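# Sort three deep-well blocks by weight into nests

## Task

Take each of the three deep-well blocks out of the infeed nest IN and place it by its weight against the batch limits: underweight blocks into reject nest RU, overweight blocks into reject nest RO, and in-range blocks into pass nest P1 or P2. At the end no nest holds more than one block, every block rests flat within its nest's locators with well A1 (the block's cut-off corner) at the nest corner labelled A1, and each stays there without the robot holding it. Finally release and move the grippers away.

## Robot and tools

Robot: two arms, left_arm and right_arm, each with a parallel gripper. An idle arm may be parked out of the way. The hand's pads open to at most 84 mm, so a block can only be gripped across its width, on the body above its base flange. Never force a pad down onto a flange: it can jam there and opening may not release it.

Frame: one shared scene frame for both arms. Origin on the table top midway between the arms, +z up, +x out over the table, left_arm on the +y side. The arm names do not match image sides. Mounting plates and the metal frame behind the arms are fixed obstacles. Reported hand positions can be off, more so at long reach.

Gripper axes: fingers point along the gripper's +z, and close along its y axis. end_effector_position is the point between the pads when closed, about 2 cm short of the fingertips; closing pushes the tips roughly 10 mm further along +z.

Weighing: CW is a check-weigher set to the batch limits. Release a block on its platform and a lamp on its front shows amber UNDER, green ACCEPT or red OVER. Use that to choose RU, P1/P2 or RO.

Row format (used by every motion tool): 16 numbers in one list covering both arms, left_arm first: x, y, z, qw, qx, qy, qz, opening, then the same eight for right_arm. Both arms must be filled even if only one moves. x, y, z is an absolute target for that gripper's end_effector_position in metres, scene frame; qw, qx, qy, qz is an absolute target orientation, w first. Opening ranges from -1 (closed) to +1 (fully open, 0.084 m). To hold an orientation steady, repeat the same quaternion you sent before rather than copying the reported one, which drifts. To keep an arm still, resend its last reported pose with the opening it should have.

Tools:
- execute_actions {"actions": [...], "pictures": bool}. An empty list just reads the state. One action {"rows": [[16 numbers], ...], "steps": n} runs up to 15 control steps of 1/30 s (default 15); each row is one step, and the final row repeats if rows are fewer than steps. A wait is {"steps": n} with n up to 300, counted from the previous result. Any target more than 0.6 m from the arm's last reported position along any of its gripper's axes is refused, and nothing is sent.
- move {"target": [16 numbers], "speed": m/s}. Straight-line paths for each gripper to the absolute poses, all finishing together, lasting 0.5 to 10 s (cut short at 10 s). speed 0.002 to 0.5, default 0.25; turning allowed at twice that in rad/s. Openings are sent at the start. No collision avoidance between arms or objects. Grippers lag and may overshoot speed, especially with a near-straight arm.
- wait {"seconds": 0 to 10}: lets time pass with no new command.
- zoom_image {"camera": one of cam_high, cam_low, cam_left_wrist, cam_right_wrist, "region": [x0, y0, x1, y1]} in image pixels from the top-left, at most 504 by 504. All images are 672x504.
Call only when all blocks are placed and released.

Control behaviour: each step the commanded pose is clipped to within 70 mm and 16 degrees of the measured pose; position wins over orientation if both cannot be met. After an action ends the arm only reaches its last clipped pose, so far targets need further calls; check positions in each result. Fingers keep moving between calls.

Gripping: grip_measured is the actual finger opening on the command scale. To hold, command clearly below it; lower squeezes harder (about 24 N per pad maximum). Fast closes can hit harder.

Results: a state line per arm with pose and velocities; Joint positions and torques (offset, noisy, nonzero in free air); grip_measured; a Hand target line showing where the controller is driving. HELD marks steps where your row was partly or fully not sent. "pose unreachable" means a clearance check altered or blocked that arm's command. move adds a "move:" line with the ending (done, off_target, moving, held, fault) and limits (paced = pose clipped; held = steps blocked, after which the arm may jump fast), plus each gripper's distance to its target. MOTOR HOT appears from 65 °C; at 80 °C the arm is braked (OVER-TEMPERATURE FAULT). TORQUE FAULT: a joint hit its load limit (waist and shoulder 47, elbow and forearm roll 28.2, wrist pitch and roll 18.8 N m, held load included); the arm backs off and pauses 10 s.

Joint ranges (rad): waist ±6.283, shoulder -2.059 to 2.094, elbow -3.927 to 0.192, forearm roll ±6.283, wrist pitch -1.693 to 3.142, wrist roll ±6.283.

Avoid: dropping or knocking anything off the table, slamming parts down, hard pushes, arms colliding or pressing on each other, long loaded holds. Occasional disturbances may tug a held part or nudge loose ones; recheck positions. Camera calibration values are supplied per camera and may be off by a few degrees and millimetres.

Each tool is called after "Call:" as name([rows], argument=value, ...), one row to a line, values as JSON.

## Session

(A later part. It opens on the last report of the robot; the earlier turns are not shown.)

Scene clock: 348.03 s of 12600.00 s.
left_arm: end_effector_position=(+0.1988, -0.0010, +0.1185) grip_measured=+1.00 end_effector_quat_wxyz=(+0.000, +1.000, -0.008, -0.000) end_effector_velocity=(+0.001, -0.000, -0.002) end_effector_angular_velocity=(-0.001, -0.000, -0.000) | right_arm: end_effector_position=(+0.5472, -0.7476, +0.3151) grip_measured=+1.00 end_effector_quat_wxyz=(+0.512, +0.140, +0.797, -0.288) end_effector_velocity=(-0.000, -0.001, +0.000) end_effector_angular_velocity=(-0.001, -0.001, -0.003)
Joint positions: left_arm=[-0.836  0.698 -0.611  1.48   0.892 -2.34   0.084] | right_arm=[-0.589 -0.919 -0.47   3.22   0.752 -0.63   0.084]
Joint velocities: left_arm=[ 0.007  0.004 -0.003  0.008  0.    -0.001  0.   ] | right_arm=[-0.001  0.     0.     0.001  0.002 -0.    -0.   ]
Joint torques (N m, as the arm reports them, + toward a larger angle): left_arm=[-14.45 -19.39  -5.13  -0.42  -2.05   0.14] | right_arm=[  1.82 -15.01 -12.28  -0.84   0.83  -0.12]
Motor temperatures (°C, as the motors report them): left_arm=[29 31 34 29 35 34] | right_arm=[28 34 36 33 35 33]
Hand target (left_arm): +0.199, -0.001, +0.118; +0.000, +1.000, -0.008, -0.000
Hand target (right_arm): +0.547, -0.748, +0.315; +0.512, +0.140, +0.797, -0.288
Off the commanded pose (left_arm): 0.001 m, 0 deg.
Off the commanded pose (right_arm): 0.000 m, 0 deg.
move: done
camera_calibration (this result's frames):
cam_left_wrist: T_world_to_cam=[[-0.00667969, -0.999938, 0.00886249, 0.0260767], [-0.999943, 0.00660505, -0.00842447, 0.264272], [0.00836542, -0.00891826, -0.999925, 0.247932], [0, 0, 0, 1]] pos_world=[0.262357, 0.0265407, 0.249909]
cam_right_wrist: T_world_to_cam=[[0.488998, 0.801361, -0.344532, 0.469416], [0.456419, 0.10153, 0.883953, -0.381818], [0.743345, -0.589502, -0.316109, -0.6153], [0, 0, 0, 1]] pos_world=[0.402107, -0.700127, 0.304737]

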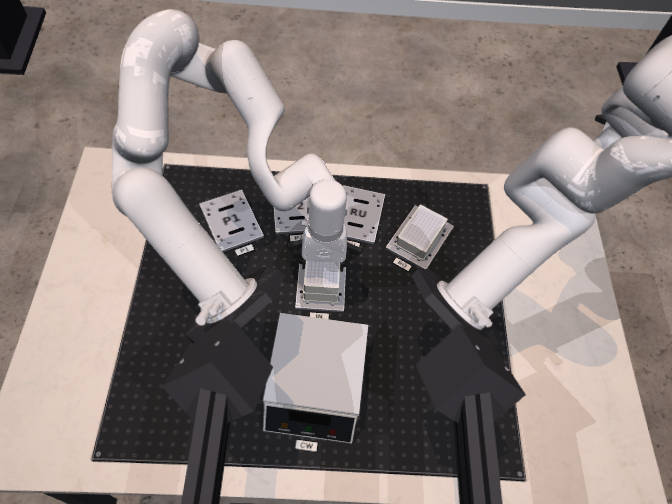

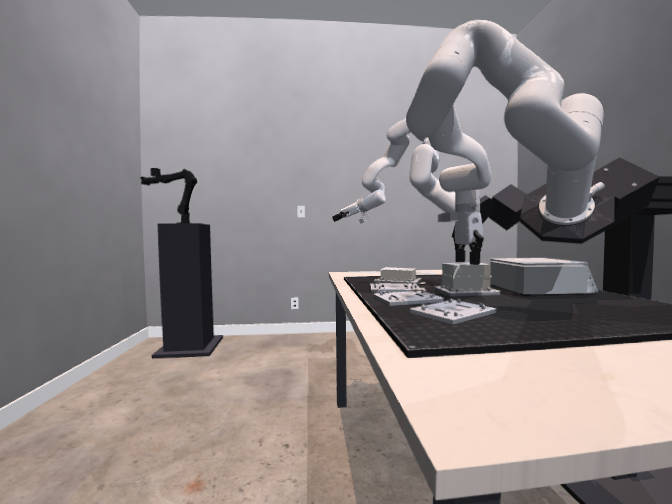

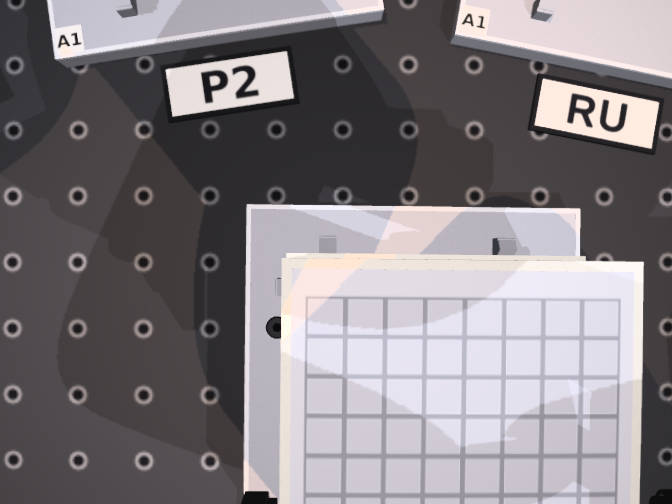

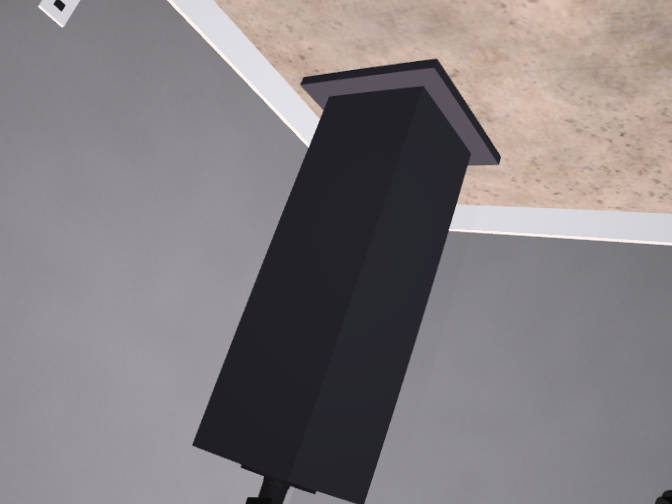

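Call:
move(target=[0.199,-0.0006,0.094,0,1,-0.008,0,1,0.5472,-0.7476,0.3151,0.512,0.140,0.797,-0.288,1], speed=0.012)

Call:
move(target=[0.199,-0.0006,0.094,0,1,-0.008,0,0.2,0.5472,-0.7476,0.3151,0.512,0.140,0.797,-0.288,1])

Call:
move(target=[0.199,-0.0006,0.175,0,1,-0.008,0,0.2,0.5472,-0.7476,0.3151,0.512,0.140,0.797,-0.288,1], speed=0.06)

Call:
move(target=[-0.0292,0.0006,0.165,0,1,-0.008,0,0.2,0.5472,-0.7476,0.3151,0.512,0.140,0.797,-0.288,1], speed=0.12)

Call:
move(target=[-0.0292,0.0006,0.1428,0,1,-0.008,0,0.2,0.5472,-0.7476,0.3151,0.512,0.140,0.797,-0.288,1], speed=0.012)

Call:
move(target=[-0.0292,0.0006,0.1428,0,1,-0.008,0,1,0.5472,-0.7476,0.3151,0.512,0.140,0.797,-0.288,1])

Call:
wait(seconds=2)

Scene clock: 376.97 s of 12600.00 s.
left_arm: end_effector_position=(+0.1990, -0.0007, +0.0943) grip_measured=+1.00 end_effector_quat_wxyz=(+0.000, +1.000, -0.008, -0.000) end_effector_velocity=(+0.000, -0.000, -0.002) end_effector_angular_velocity=(-0.000, -0.001, +0.001) | right_arm: end_effector_position=(+0.5472, -0.7476, +0.3151) grip_measured=+1.00 end_effector_quat_wxyz=(+0.512, +0.140, +0.797, -0.288) end_effector_velocity=(-0.001, -0.001, -0.000) end_effector_angular_velocity=(+0.001, +0.001, -0.003)
Joint positions: left_arm=[-0.765  0.759 -0.642  1.574  0.898 -2.378  0.084] | right_arm=[-0.589 -0.919 -0.47   3.22   0.752 -0.63   0.084]
Joint velocities: left_arm=[ 0.007  0.006 -0.004  0.01   0.001 -0.004 -0.   ] | right_arm=[-0.001  0.    -0.     0.003 -0.001  0.     0.   ]
Joint torques (N m, as the arm reports them, + toward a larger angle): left_arm=[-15.09 -18.87  -3.45  -0.46  -2.05   0.18] | right_arm=[  1.71 -15.87 -12.2   -0.96   0.96  -0.36]
Motor temperatures (°C, as the motors report them): left_arm=[29 30 33 29 35 34] | right_arm=[28 34 36 33 35 33]
Hand target (left_arm): +0.199, -0.001, +0.094; +0.000, +1.000, -0.008, -0.000
Hand target (right_arm): +0.547, -0.748, +0.315; +0.512, +0.140, +0.797, -0.288
Off the commanded pose (left_arm): 0.000 m, 0 deg.
Off the commanded pose (right_arm): 0.000 m, 0 deg.
After step 90, 23.67 s passed at rest.
move: done
camera_calibration (this result's frames):
cam_left_wrist: T_world_to_cam=[[-0.00638692, -0.999945, 0.00829911, 0.0265921], [-0.999941, 0.00631306, -0.00889546, 0.264317], [0.00884258, -0.00835543, -0.999926, 0.223619], [0, 0, 0, 1]] pos_world=[0.262494, 0.0267905, 0.225733]
cam_right_wrist: T_world_to_cam=[[0.488998, 0.801361, -0.344532, 0.469416], [0.456419, 0.10153, 0.883953, -0.381818], [0.743346, -0.589502, -0.316109, -0.6153], [0, 0, 0, 1]] pos_world=[0.402107, -0.700127, 0.304737]

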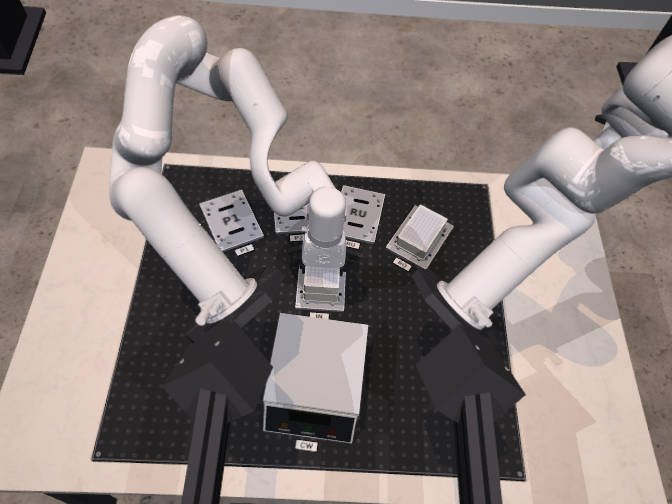

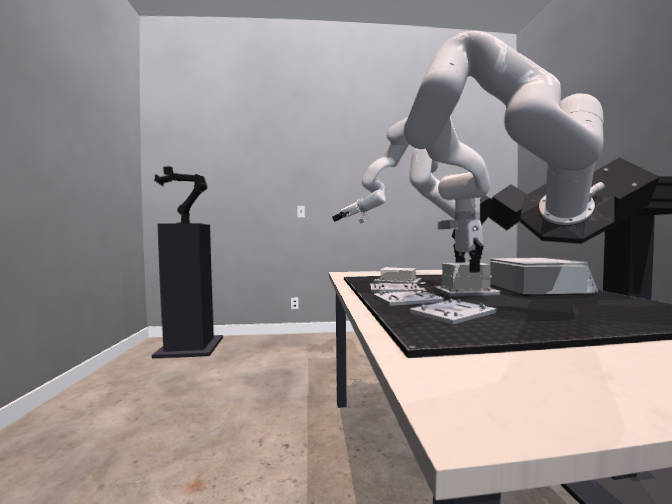

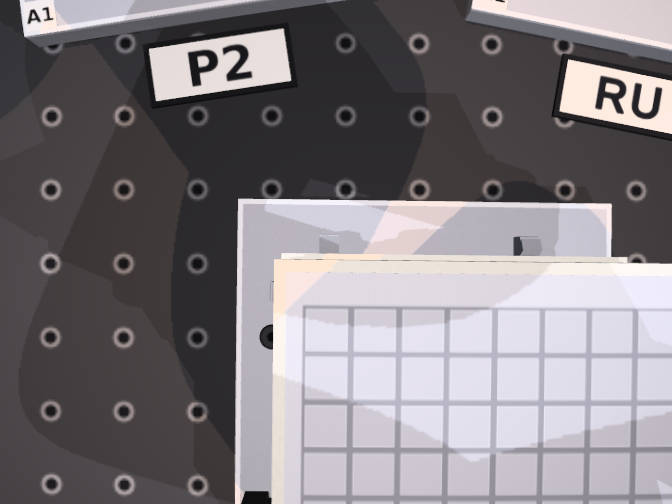

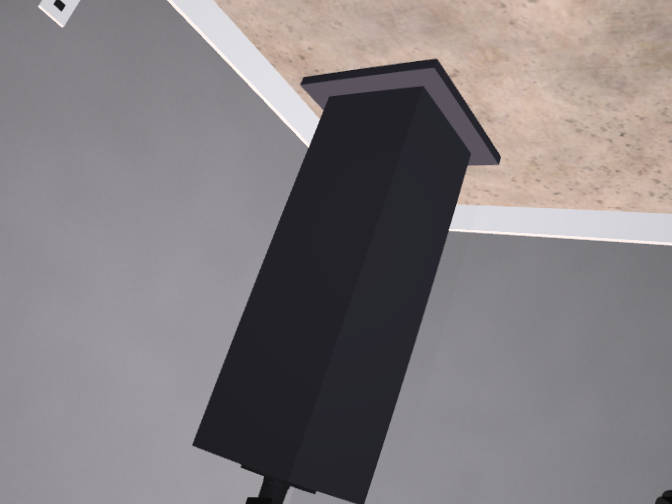

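Scene clock: 377.67 s of 12600.00 s.
left_arm: end_effector_position=(+0.1990, -0.0007, +0.0942) grip_measured=+0.96 end_effector_quat_wxyz=(+0.000, +1.000, -0.008, +0.000) end_effector_velocity=(+0.000, +0.000, -0.000) end_effector_angular_velocity=(+0.001, +0.000, +0.000) | right_arm: end_effector_position=(+0.5472, -0.7476, +0.3151) grip_measured=+1.00 end_effector_quat_wxyz=(+0.512, +0.140, +0.797, -0.288) end_effector_velocity=(+0.000, +0.000, -0.000) end_effector_angular_velocity=(-0.002, +0.002, +0.003)
Joint positions: left_arm=[-0.765  0.759 -0.642  1.575  0.898 -2.379  0.083] | right_arm=[-0.589 -0.919 -0.47   3.22   0.752 -0.63   0.084]
Joint velocities: left_arm=[ 0.002  0.001 -0.     0.001  0.001  0.     0.   ] | right_arm=[-0.     0.     0.    -0.003 -0.001 -0.001  0.   ]
Joint torques (N m, as the arm reports them, + toward a larger angle): left_arm=[-12.81 -16.47  -4.31  -0.33  -1.34   0.12] | right_arm=[  1.65 -15.02 -12.12  -0.33   0.93  -0.31]
Motor temperatures (°C, as the motors report them): left_arm=[29 30 33 29 35 34] | right_arm=[28 34 36 33 35 33]
Hand target (left_arm): +0.199, -0.001, +0.094; +0.000, +1.000, -0.008, -0.000
Hand target (right_arm): +0.547, -0.748, +0.315; +0.512, +0.140, +0.797, -0.288
Off the commanded pose (left_arm): 0.000 m, 0 deg.
Off the commanded pose (right_arm): 0.000 m, 0 deg.
move: done
camera_calibration (this result's frames):
cam_left_wrist: T_world_to_cam=[[-0.00639833, -0.999942, 0.00865154, 0.0264961], [-0.999938, 0.00631922, -0.00914064, 0.264376], [0.00908544, -0.00870949, -0.999921, 0.223466], [0, 0, 0, 1]] pos_world=[0.262499, 0.0267702, 0.225636]
cam_right_wrist: T_world_to_cam=[[0.488998, 0.801361, -0.344532, 0.469416], [0.456419, 0.10153, 0.883953, -0.381818], [0.743345, -0.589502, -0.316109, -0.6153], [0, 0, 0, 1]] pos_world=[0.402107, -0.700127, 0.304737]

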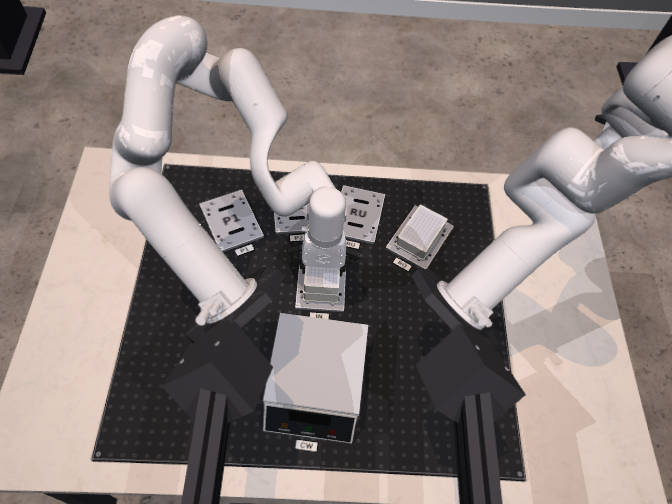

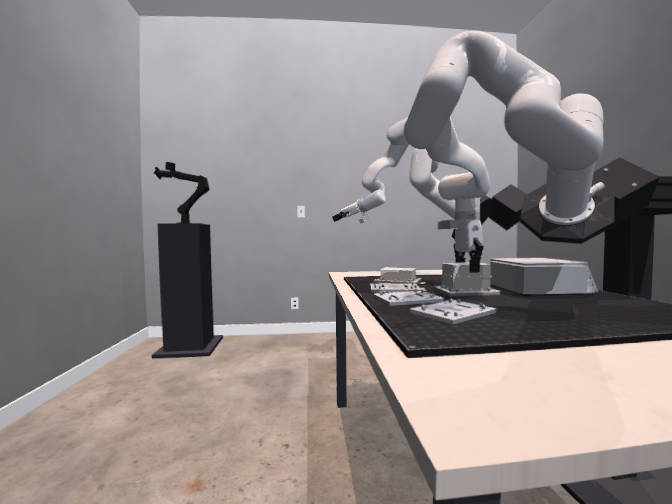

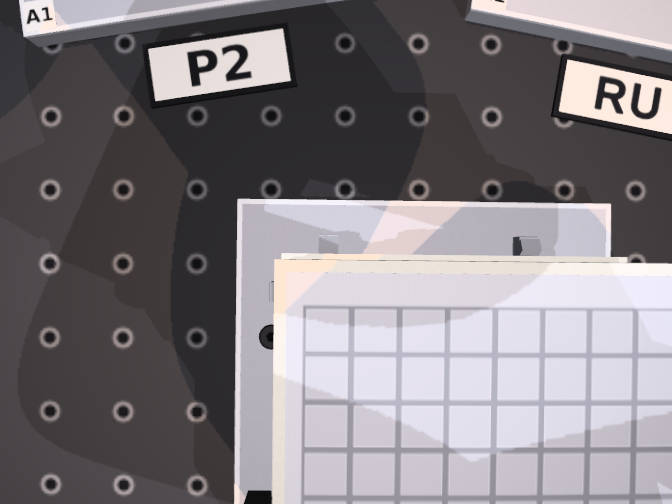

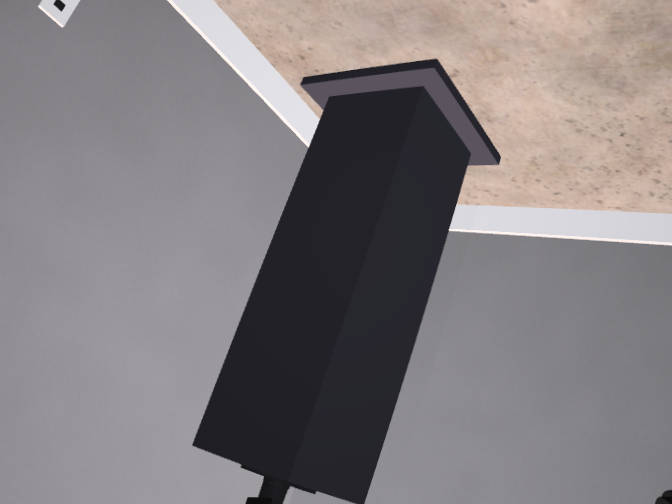

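Scene clock: 379.50 s of 12600.00 s.
left_arm: end_effector_position=(+0.1990, -0.0004, +0.1746) grip_measured=+0.96 end_effector_quat_wxyz=(-0.000, +1.000, -0.008, +0.000) end_effector_velocity=(+0.000, +0.000, +0.002) end_effector_angular_velocity=(+0.001, +0.001, +0.001) | right_arm: end_effector_position=(+0.5472, -0.7476, +0.3151) grip_measured=+1.00 end_effector_quat_wxyz=(+0.512, +0.140, +0.797, -0.288) end_effector_velocity=(+0.000, -0.001, +0.001) end_effector_angular_velocity=(-0.003, -0.003, -0.000)
Joint positions: left_arm=[-0.999  0.557 -0.557  1.247  0.904 -2.229  0.083] | right_arm=[-0.589 -0.919 -0.47   3.22   0.752 -0.63   0.084]
Joint velocities: left_arm=[-0.006 -0.005  0.001 -0.011  0.002  0.005  0.   ] | right_arm=[ 0.     0.    -0.    -0.001  0.004  0.001 -0.   ]
Joint torques (N m, as the arm reports them, + toward a larger angle): left_arm=[-14.01 -18.67  -8.96  -0.53  -2.25   0.11] | right_arm=[  1.11 -15.34 -12.56  -0.73   1.    -0.36]
Motor temperatures (°C, as the motors report them): left_arm=[29 30 33 29 35 34] | right_arm=[28 34 36 33 35 33]
Hand target (left_arm): +0.199, -0.000, +0.175; -0.000, +1.000, -0.008, +0.000
Hand target (right_arm): +0.547, -0.748, +0.315; +0.512, +0.140, +0.797, -0.288
Off the commanded pose (left_arm): 0.000 m, 0 deg.
Off the commanded pose (right_arm): 0.000 m, 0 deg.
move: done
camera_calibration (this result's frames):
cam_left_wrist: T_world_to_cam=[[-0.00633386, -0.999952, 0.00752653, 0.0263505], [-0.999936, 0.00626262, -0.00945059, 0.26513], [0.009403, -0.00758591, -0.999927, 0.303769], [0, 0, 0, 1]] pos_world=[0.262424, 0.0269932, 0.306054]
cam_right_wrist: T_world_to_cam=[[0.488998, 0.801361, -0.344532, 0.469416], [0.456419, 0.10153, 0.883953, -0.381818], [0.743346, -0.589502, -0.316109, -0.6153], [0, 0, 0, 1]] pos_world=[0.402107, -0.700127, 0.304737]

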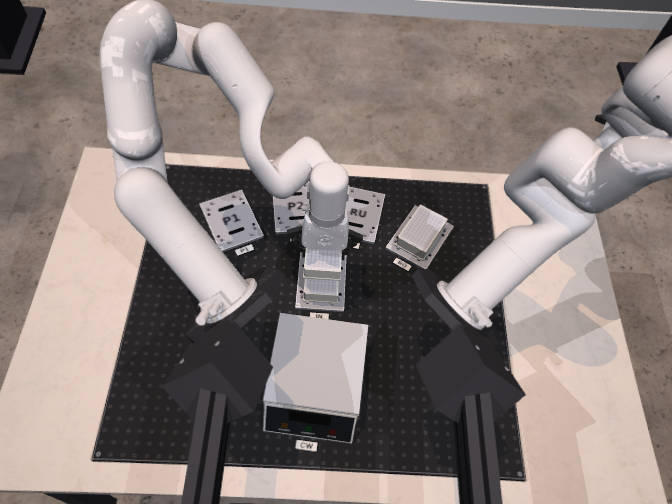

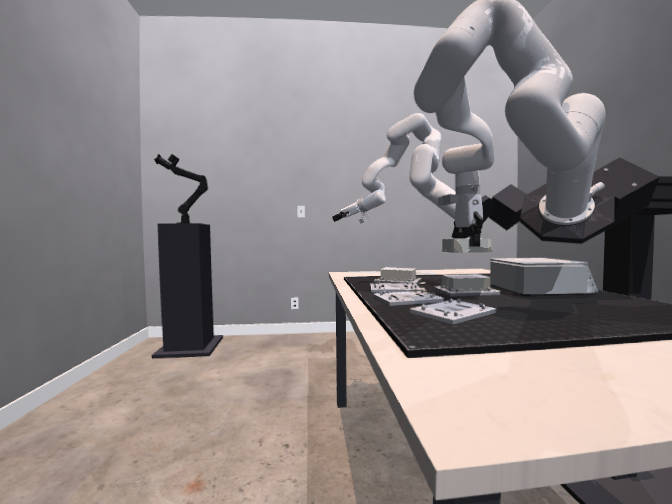

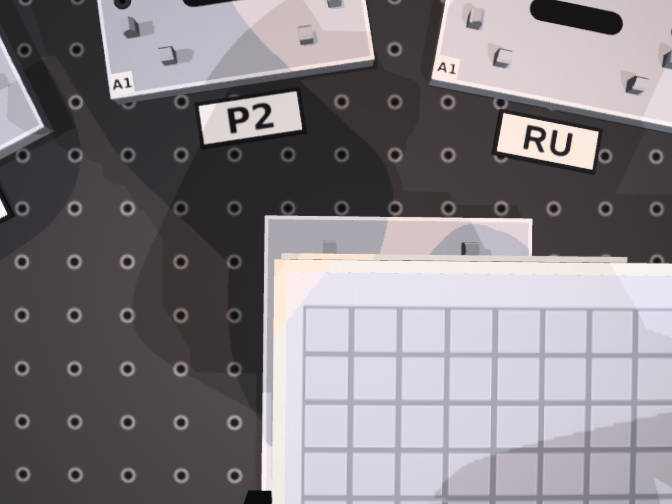

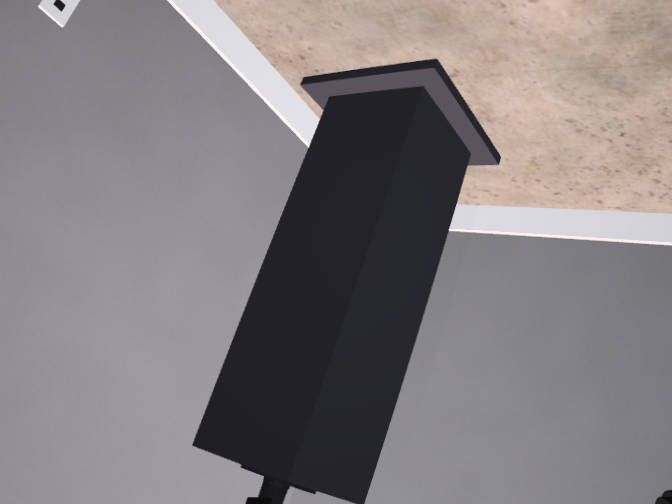

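Scene clock: 382.00 s of 12600.00 s.
left_arm: end_effector_position=(-0.0285, +0.0013, +0.1644) grip_measured=+0.96 end_effector_quat_wxyz=(+0.000, +1.000, -0.008, +0.000) end_effector_velocity=(-0.002, +0.000, +0.000) end_effector_angular_velocity=(+0.004, -0.000, -0.001) | right_arm: end_effector_position=(+0.5472, -0.7476, +0.3151) grip_measured=+1.00 end_effector_quat_wxyz=(+0.512, +0.140, +0.797, -0.288) end_effector_velocity=(-0.000, -0.000, +0.000) end_effector_angular_velocity=(+0.001, -0.001, -0.001)
Joint positions: left_arm=[-1.665  1.059 -0.634  0.901  0.584 -2.655  0.083] | right_arm=[-0.589 -0.919 -0.47   3.22   0.752 -0.63   0.084]
Joint velocities: left_arm=[-0.013  0.004 -0.004 -0.022 -0.002  0.011 -0.   ] | right_arm=[-0.    -0.    -0.     0.001  0.     0.    -0.   ]
Joint torques (N m, as the arm reports them, + toward a larger angle): left_arm=[ -8.43 -27.35 -12.62  -0.53  -2.21   0.01] | right_arm=[  0.52 -15.63 -12.73  -0.91   0.63  -0.16]
Motor temperatures (°C, as the motors report them): left_arm=[29 30 33 29 35 34] | right_arm=[28 34 36 33 35 33]
Hand target (left_arm): -0.029, +0.001, +0.164; -0.000, +1.000, -0.008, +0.000
Hand target (right_arm): +0.547, -0.748, +0.315; +0.512, +0.140, +0.797, -0.288
Off the commanded pose (left_arm): 0.001 m, 0 deg.
Off the commanded pose (right_arm): 0.000 m, 0 deg.
move: done
camera_calibration (this result's frames):
cam_left_wrist: T_world_to_cam=[[-0.00592726, -0.999947, 0.00836591, 0.0265423], [-0.999941, 0.00585111, -0.00909799, 0.0375466], [0.00904856, -0.00841935, -0.999924, 0.295711], [0, 0, 0, 1]] pos_world=[0.035026, 0.0288109, 0.295808]
cam_right_wrist: T_world_to_cam=[[0.488998, 0.801361, -0.344532, 0.469416], [0.456419, 0.10153, 0.883953, -0.381818], [0.743346, -0.589502, -0.316109, -0.6153], [0, 0, 0, 1]] pos_world=[0.402107, -0.700127, 0.304737]

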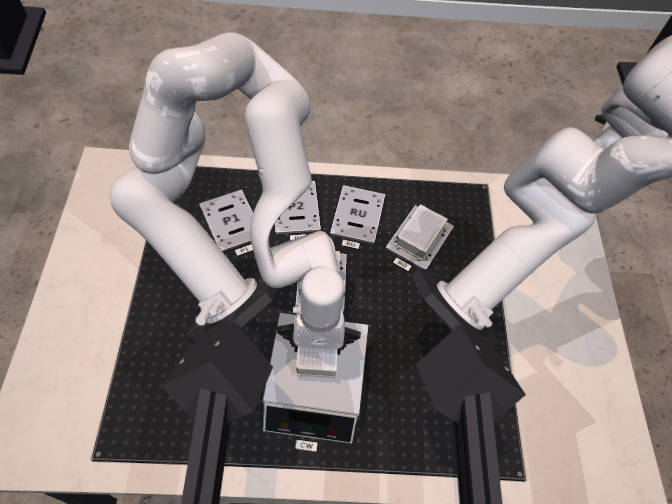

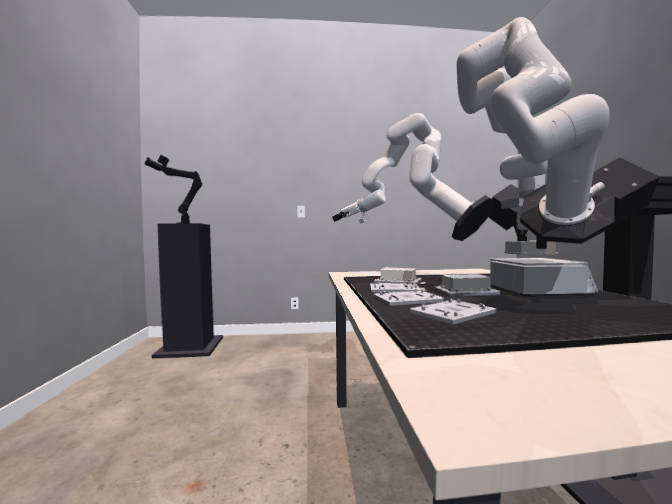

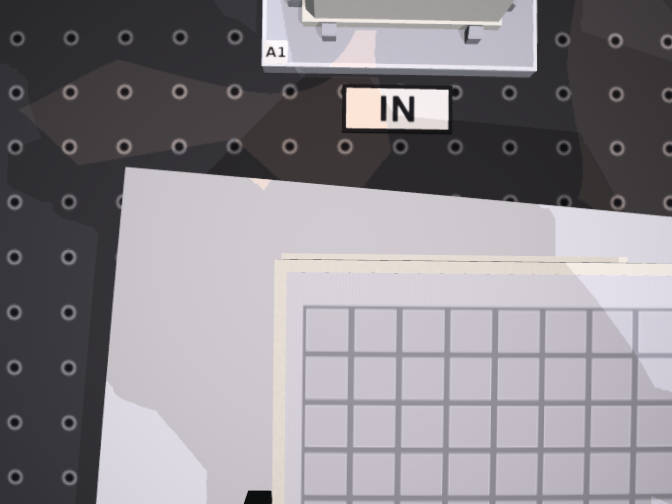

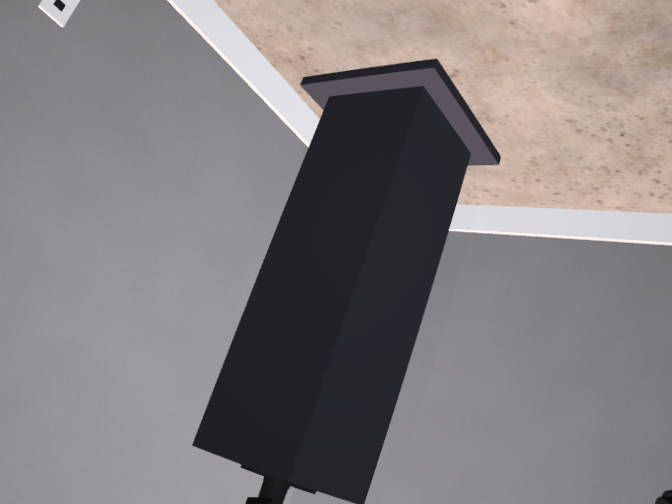

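Scene clock: 384.07 s of 12600.00 s.
left_arm: end_effector_position=(-0.0292, +0.0006, +0.1431) grip_measured=+0.96 end_effector_quat_wxyz=(-0.000, +1.000, -0.008, -0.000) end_effector_velocity=(+0.000, -0.001, -0.002) end_effector_angular_velocity=(-0.002, -0.000, -0.000) | right_arm: end_effector_position=(+0.5472, -0.7476, +0.3151) grip_measured=+1.00 end_effector_quat_wxyz=(+0.512, +0.140, +0.797, -0.288) end_effector_velocity=(-0.001, -0.001, +0.000) end_effector_angular_velocity=(-0.000, +0.000, -0.004)
Joint positions: left_arm=[-1.599  1.13  -0.663  1.035  0.584 -2.744  0.083] | right_arm=[-0.589 -0.919 -0.47   3.22   0.752 -0.63   0.084]
Joint velocities: left_arm=[ 0.008  0.008 -0.004  0.018  0.001 -0.011 -0.   ] | right_arm=[-0.002  0.    -0.     0.003  0.001 -0.     0.   ]
Joint torques (N m, as the arm reports them, + toward a larger angle): left_arm=[ -8.29 -27.71 -11.36  -0.83  -2.25  -0.02] | right_arm=[  1.74 -15.21 -11.99  -0.04   0.78  -0.02]
Motor temperatures (°C, as the motors report them): left_arm=[29 30 33 29 35 34] | right_arm=[28 34 36 33 35 33]
Hand target (left_arm): -0.029, +0.001, +0.143; +0.000, +1.000, -0.008, -0.000
Hand target (right_arm): +0.547, -0.748, +0.315; +0.512, +0.140, +0.797, -0.288
Off the commanded pose (left_arm): 0.000 m, 0 deg.
Off the commanded pose (right_arm): 0.000 m, 0 deg.
move: done
camera_calibration (this result's frames):
cam_left_wrist: T_world_to_cam=[[-0.00648751, -0.999946, 0.00813316, 0.0260364], [-0.99994, 0.00641492, -0.00891962, 0.0365611], [0.00886696, -0.00819054, -0.999927, 0.274437], [0, 0, 0, 1]] pos_world=[0.0342944, 0.0280483, 0.274531]
cam_right_wrist: T_world_to_cam=[[0.488998, 0.801361, -0.344532, 0.469416], [0.456419, 0.10153, 0.883953, -0.381818], [0.743346, -0.589502, -0.316109, -0.6153], [0, 0, 0, 1]] pos_world=[0.402107, -0.700127, 0.304737]

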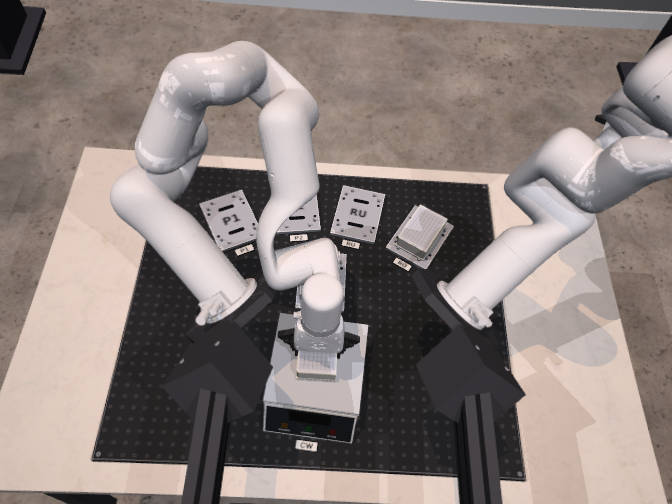

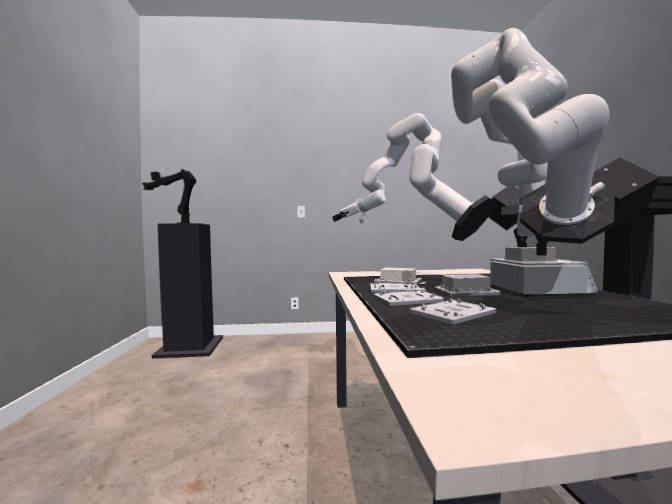

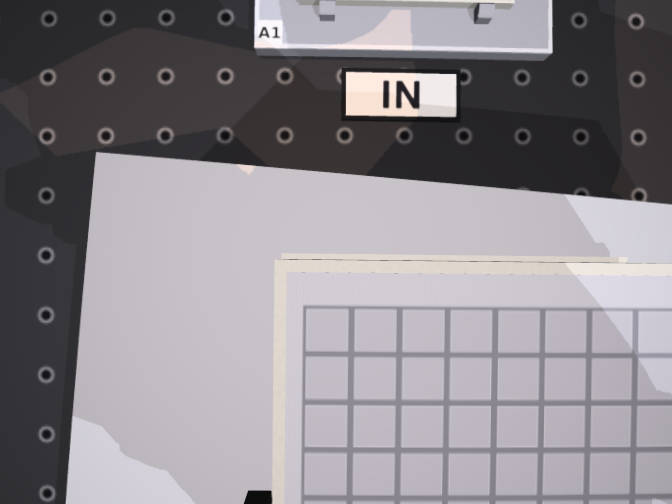

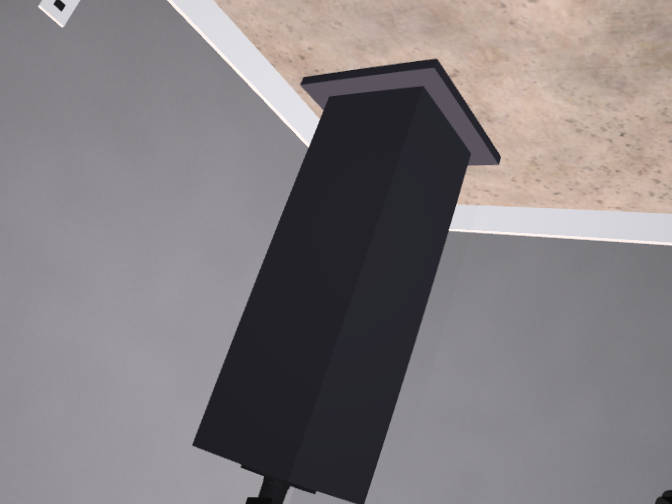

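Scene clock: 384.77 s of 12600.00 s.
left_arm: end_effector_position=(-0.0292, +0.0006, +0.1428) grip_measured=+1.00 end_effector_quat_wxyz=(+0.000, +1.000, -0.008, -0.000) end_effector_velocity=(-0.000, +0.000, -0.000) end_effector_angular_velocity=(-0.000, -0.001, -0.001) | right_arm: end_effector_position=(+0.5472, -0.7476, +0.3151) grip_measured=+1.00 end_effector_quat_wxyz=(+0.512, +0.140, +0.797, -0.288) end_effector_velocity=(-0.000, -0.000, -0.000) end_effector_angular_velocity=(-0.002, +0.001, +0.001)
Joint positions: left_arm=[-1.598  1.13  -0.664  1.037  0.584 -2.745  0.084] | right_arm=[-0.589 -0.919 -0.47   3.22   0.752 -0.63   0.084]
Joint velocities: left_arm=[-0.     0.001 -0.     0.001  0.    -0.     0.   ] | right_arm=[-0.001  0.     0.    -0.003  0.001  0.     0.   ]
Joint torques (N m, as the arm reports them, + toward a larger angle): left_arm=[ -8.12 -27.07 -10.75  -0.38  -2.05   0.  ] | right_arm=[  1.47 -15.16 -12.33  -0.55   0.83  -0.31]
Motor temperatures (°C, as the motors report them): left_arm=[29 30 33 29 35 34] | right_arm=[28 34 36 33 35 33]
Hand target (left_arm): -0.029, +0.001, +0.143; +0.000, +1.000, -0.008, -0.000
Hand target (right_arm): +0.547, -0.748, +0.315; +0.512, +0.140, +0.797, -0.288
Off the commanded pose (left_arm): 0.000 m, 0 deg.
Off the commanded pose (right_arm): 0.000 m, 0 deg.
move: done
camera_calibration (this result's frames):
cam_left_wrist: T_world_to_cam=[[-0.00634059, -0.999946, 0.00825738, 0.0259565], [-0.99994, 0.00626593, -0.0090363, 0.0365961], [0.00898407, -0.00831417, -0.999925, 0.274184], [0, 0, 0, 1]] pos_world=[0.0342951, 0.0280054, 0.27428]
cam_right_wrist: T_world_to_cam=[[0.488998, 0.801361, -0.344532, 0.469416], [0.45642, 0.10153, 0.883953, -0.381819], [0.743345, -0.589502, -0.316109, -0.6153], [0, 0, 0, 1]] pos_world=[0.402107, -0.700127, 0.304737]

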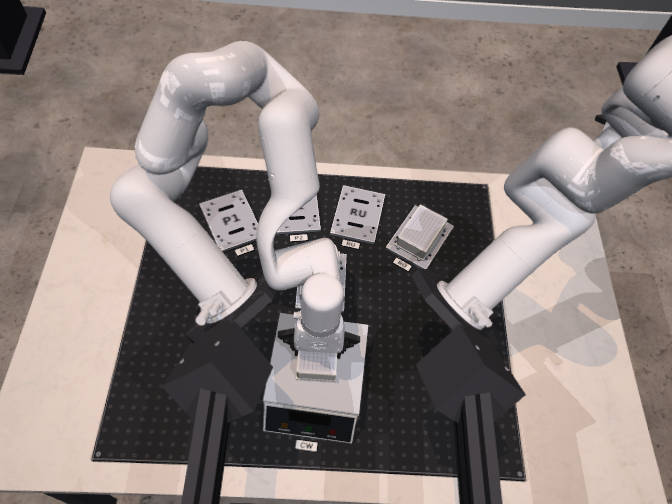

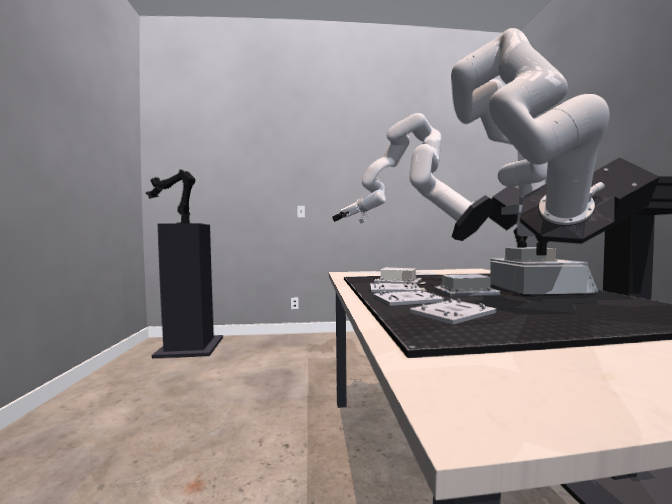

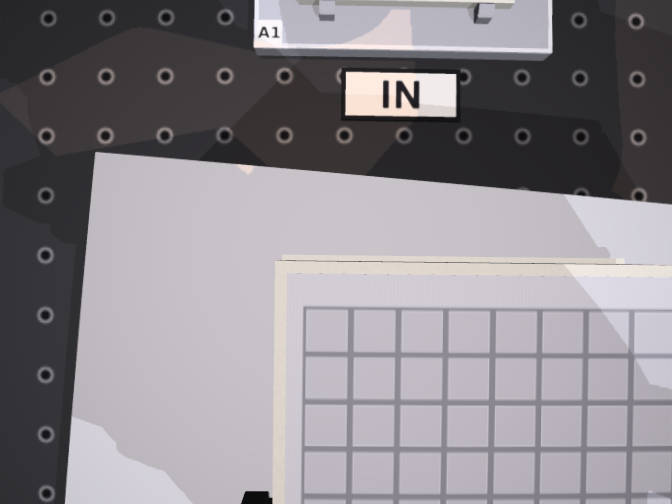

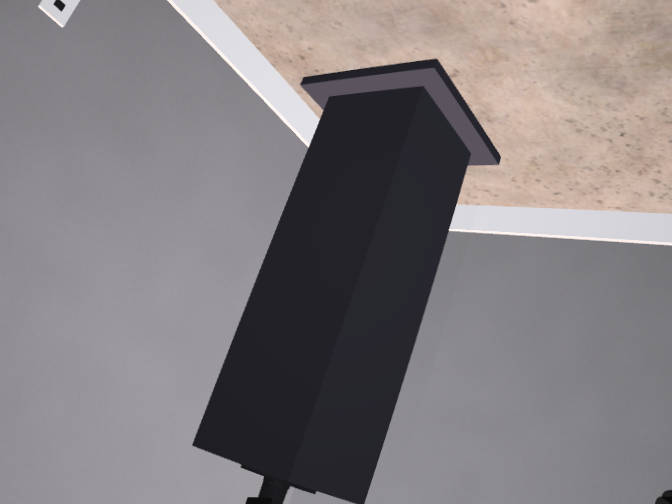

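Scene clock: 386.77 s of 12600.00 s.
left_arm: end_effector_position=(-0.0292, +0.0006, +0.1428) grip_measured=+1.00 end_effector_quat_wxyz=(+0.000, +1.000, -0.008, -0.000) end_effector_velocity=(+0.000, +0.000, -0.000) end_effector_angular_velocity=(+0.001, -0.001, +0.000) | right_arm: end_effector_position=(+0.5472, -0.7476, +0.3151) grip_measured=+1.00 end_effector_quat_wxyz=(+0.512, +0.140, +0.797, -0.288) end_effector_velocity=(+0.000, +0.000, +0.000) end_effector_angular_velocity=(-0.002, -0.000, +0.001)
Joint positions: left_arm=[-1.598  1.131 -0.664  1.037  0.584 -2.746  0.084] | right_arm=[-0.589 -0.919 -0.47   3.22   0.752 -0.63   0.084]
Joint velocities: left_arm=[ 0.001 -0.    -0.     0.     0.002 -0.     0.   ] | right_arm=[ 0.     0.    -0.    -0.001  0.001 -0.    -0.   ]
Joint torques (N m, as the arm reports them, + toward a larger angle): left_arm=[ -8.52 -27.09 -10.77  -0.55  -2.07   0.07] | right_arm=[  1.43 -15.53 -12.27  -0.47   0.59  -0.27]
Motor temperatures (°C, as the motors report them): left_arm=[29 30 33 29 35 34] | right_arm=[28 34 36 33 35 33]
Hand target (left_arm): -0.029, +0.001, +0.143; +0.000, +1.000, -0.008, -0.000
Hand target (right_arm): +0.547, -0.748, +0.315; +0.512, +0.140, +0.797, -0.288
Off the commanded pose (left_arm): 0.000 m, 0 deg.
Off the commanded pose (right_arm): 0.000 m, 0 deg.
Steps of this call (steps 1 to 60: nothing new was sent). Readings (end_effector_position):
1: left_arm (-0.0292, +0.0006, +0.1428) | right_arm (+0.5472, -0.7476, +0.3151)
2: left_arm (-0.0292, +0.0006, +0.1428) | right_arm (+0.5472, -0.7476, +0.3151)
4: left_arm (-0.0292, +0.0006, +0.1428) | right_arm (+0.5472, -0.7476, +0.3151)
8: left_arm (-0.0292, +0.0006, +0.1428) | right_arm (+0.5472, -0.7476, +0.3151)
60: the state above
camera_calibration (this result's frames):
cam_left_wrist: T_world_to_cam=[[-0.00636887, -0.999946, 0.00817007, 0.026008], [-0.999939, 0.00629467, -0.009076, 0.0366046], [0.00902408, -0.00822738, -0.999925, 0.274146], [0, 0, 0, 1]] pos_world=[0.0342941, 0.0280317, 0.274246]
cam_right_wrist: T_world_to_cam=[[0.488998, 0.801361, -0.344532, 0.469416], [0.456419, 0.10153, 0.883953, -0.381818], [0.743346, -0.589502, -0.316109, -0.6153], [0, 0, 0, 1]] pos_world=[0.402107, -0.700127, 0.304737]

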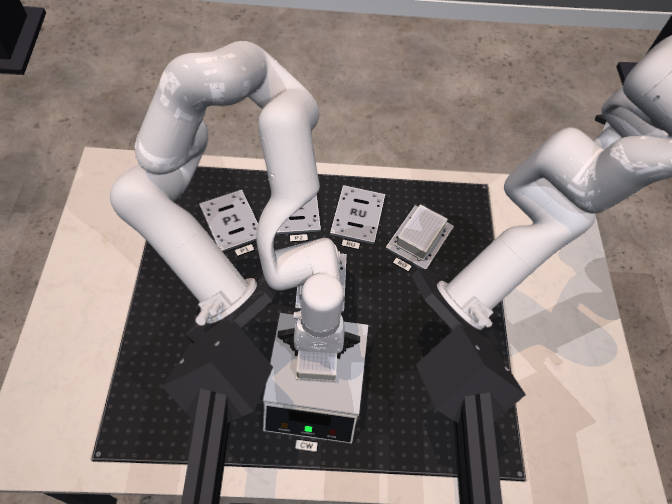

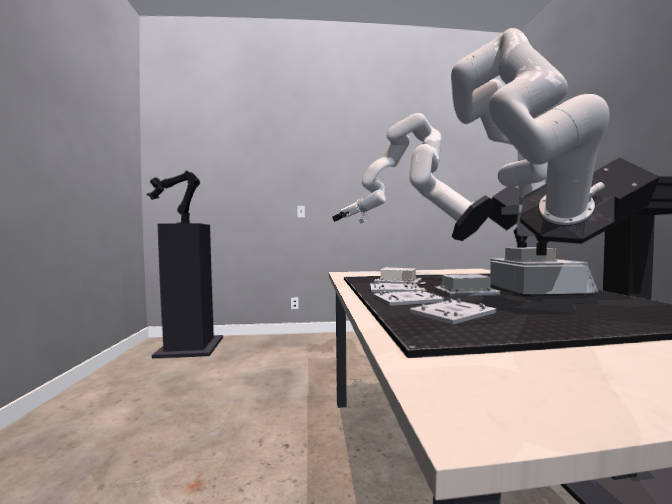

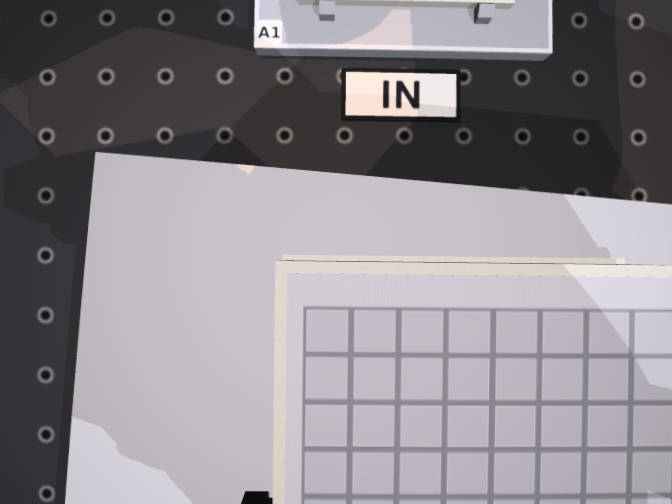

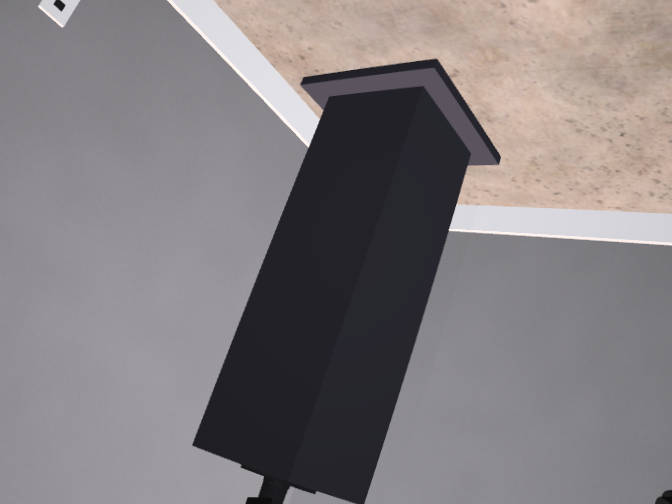

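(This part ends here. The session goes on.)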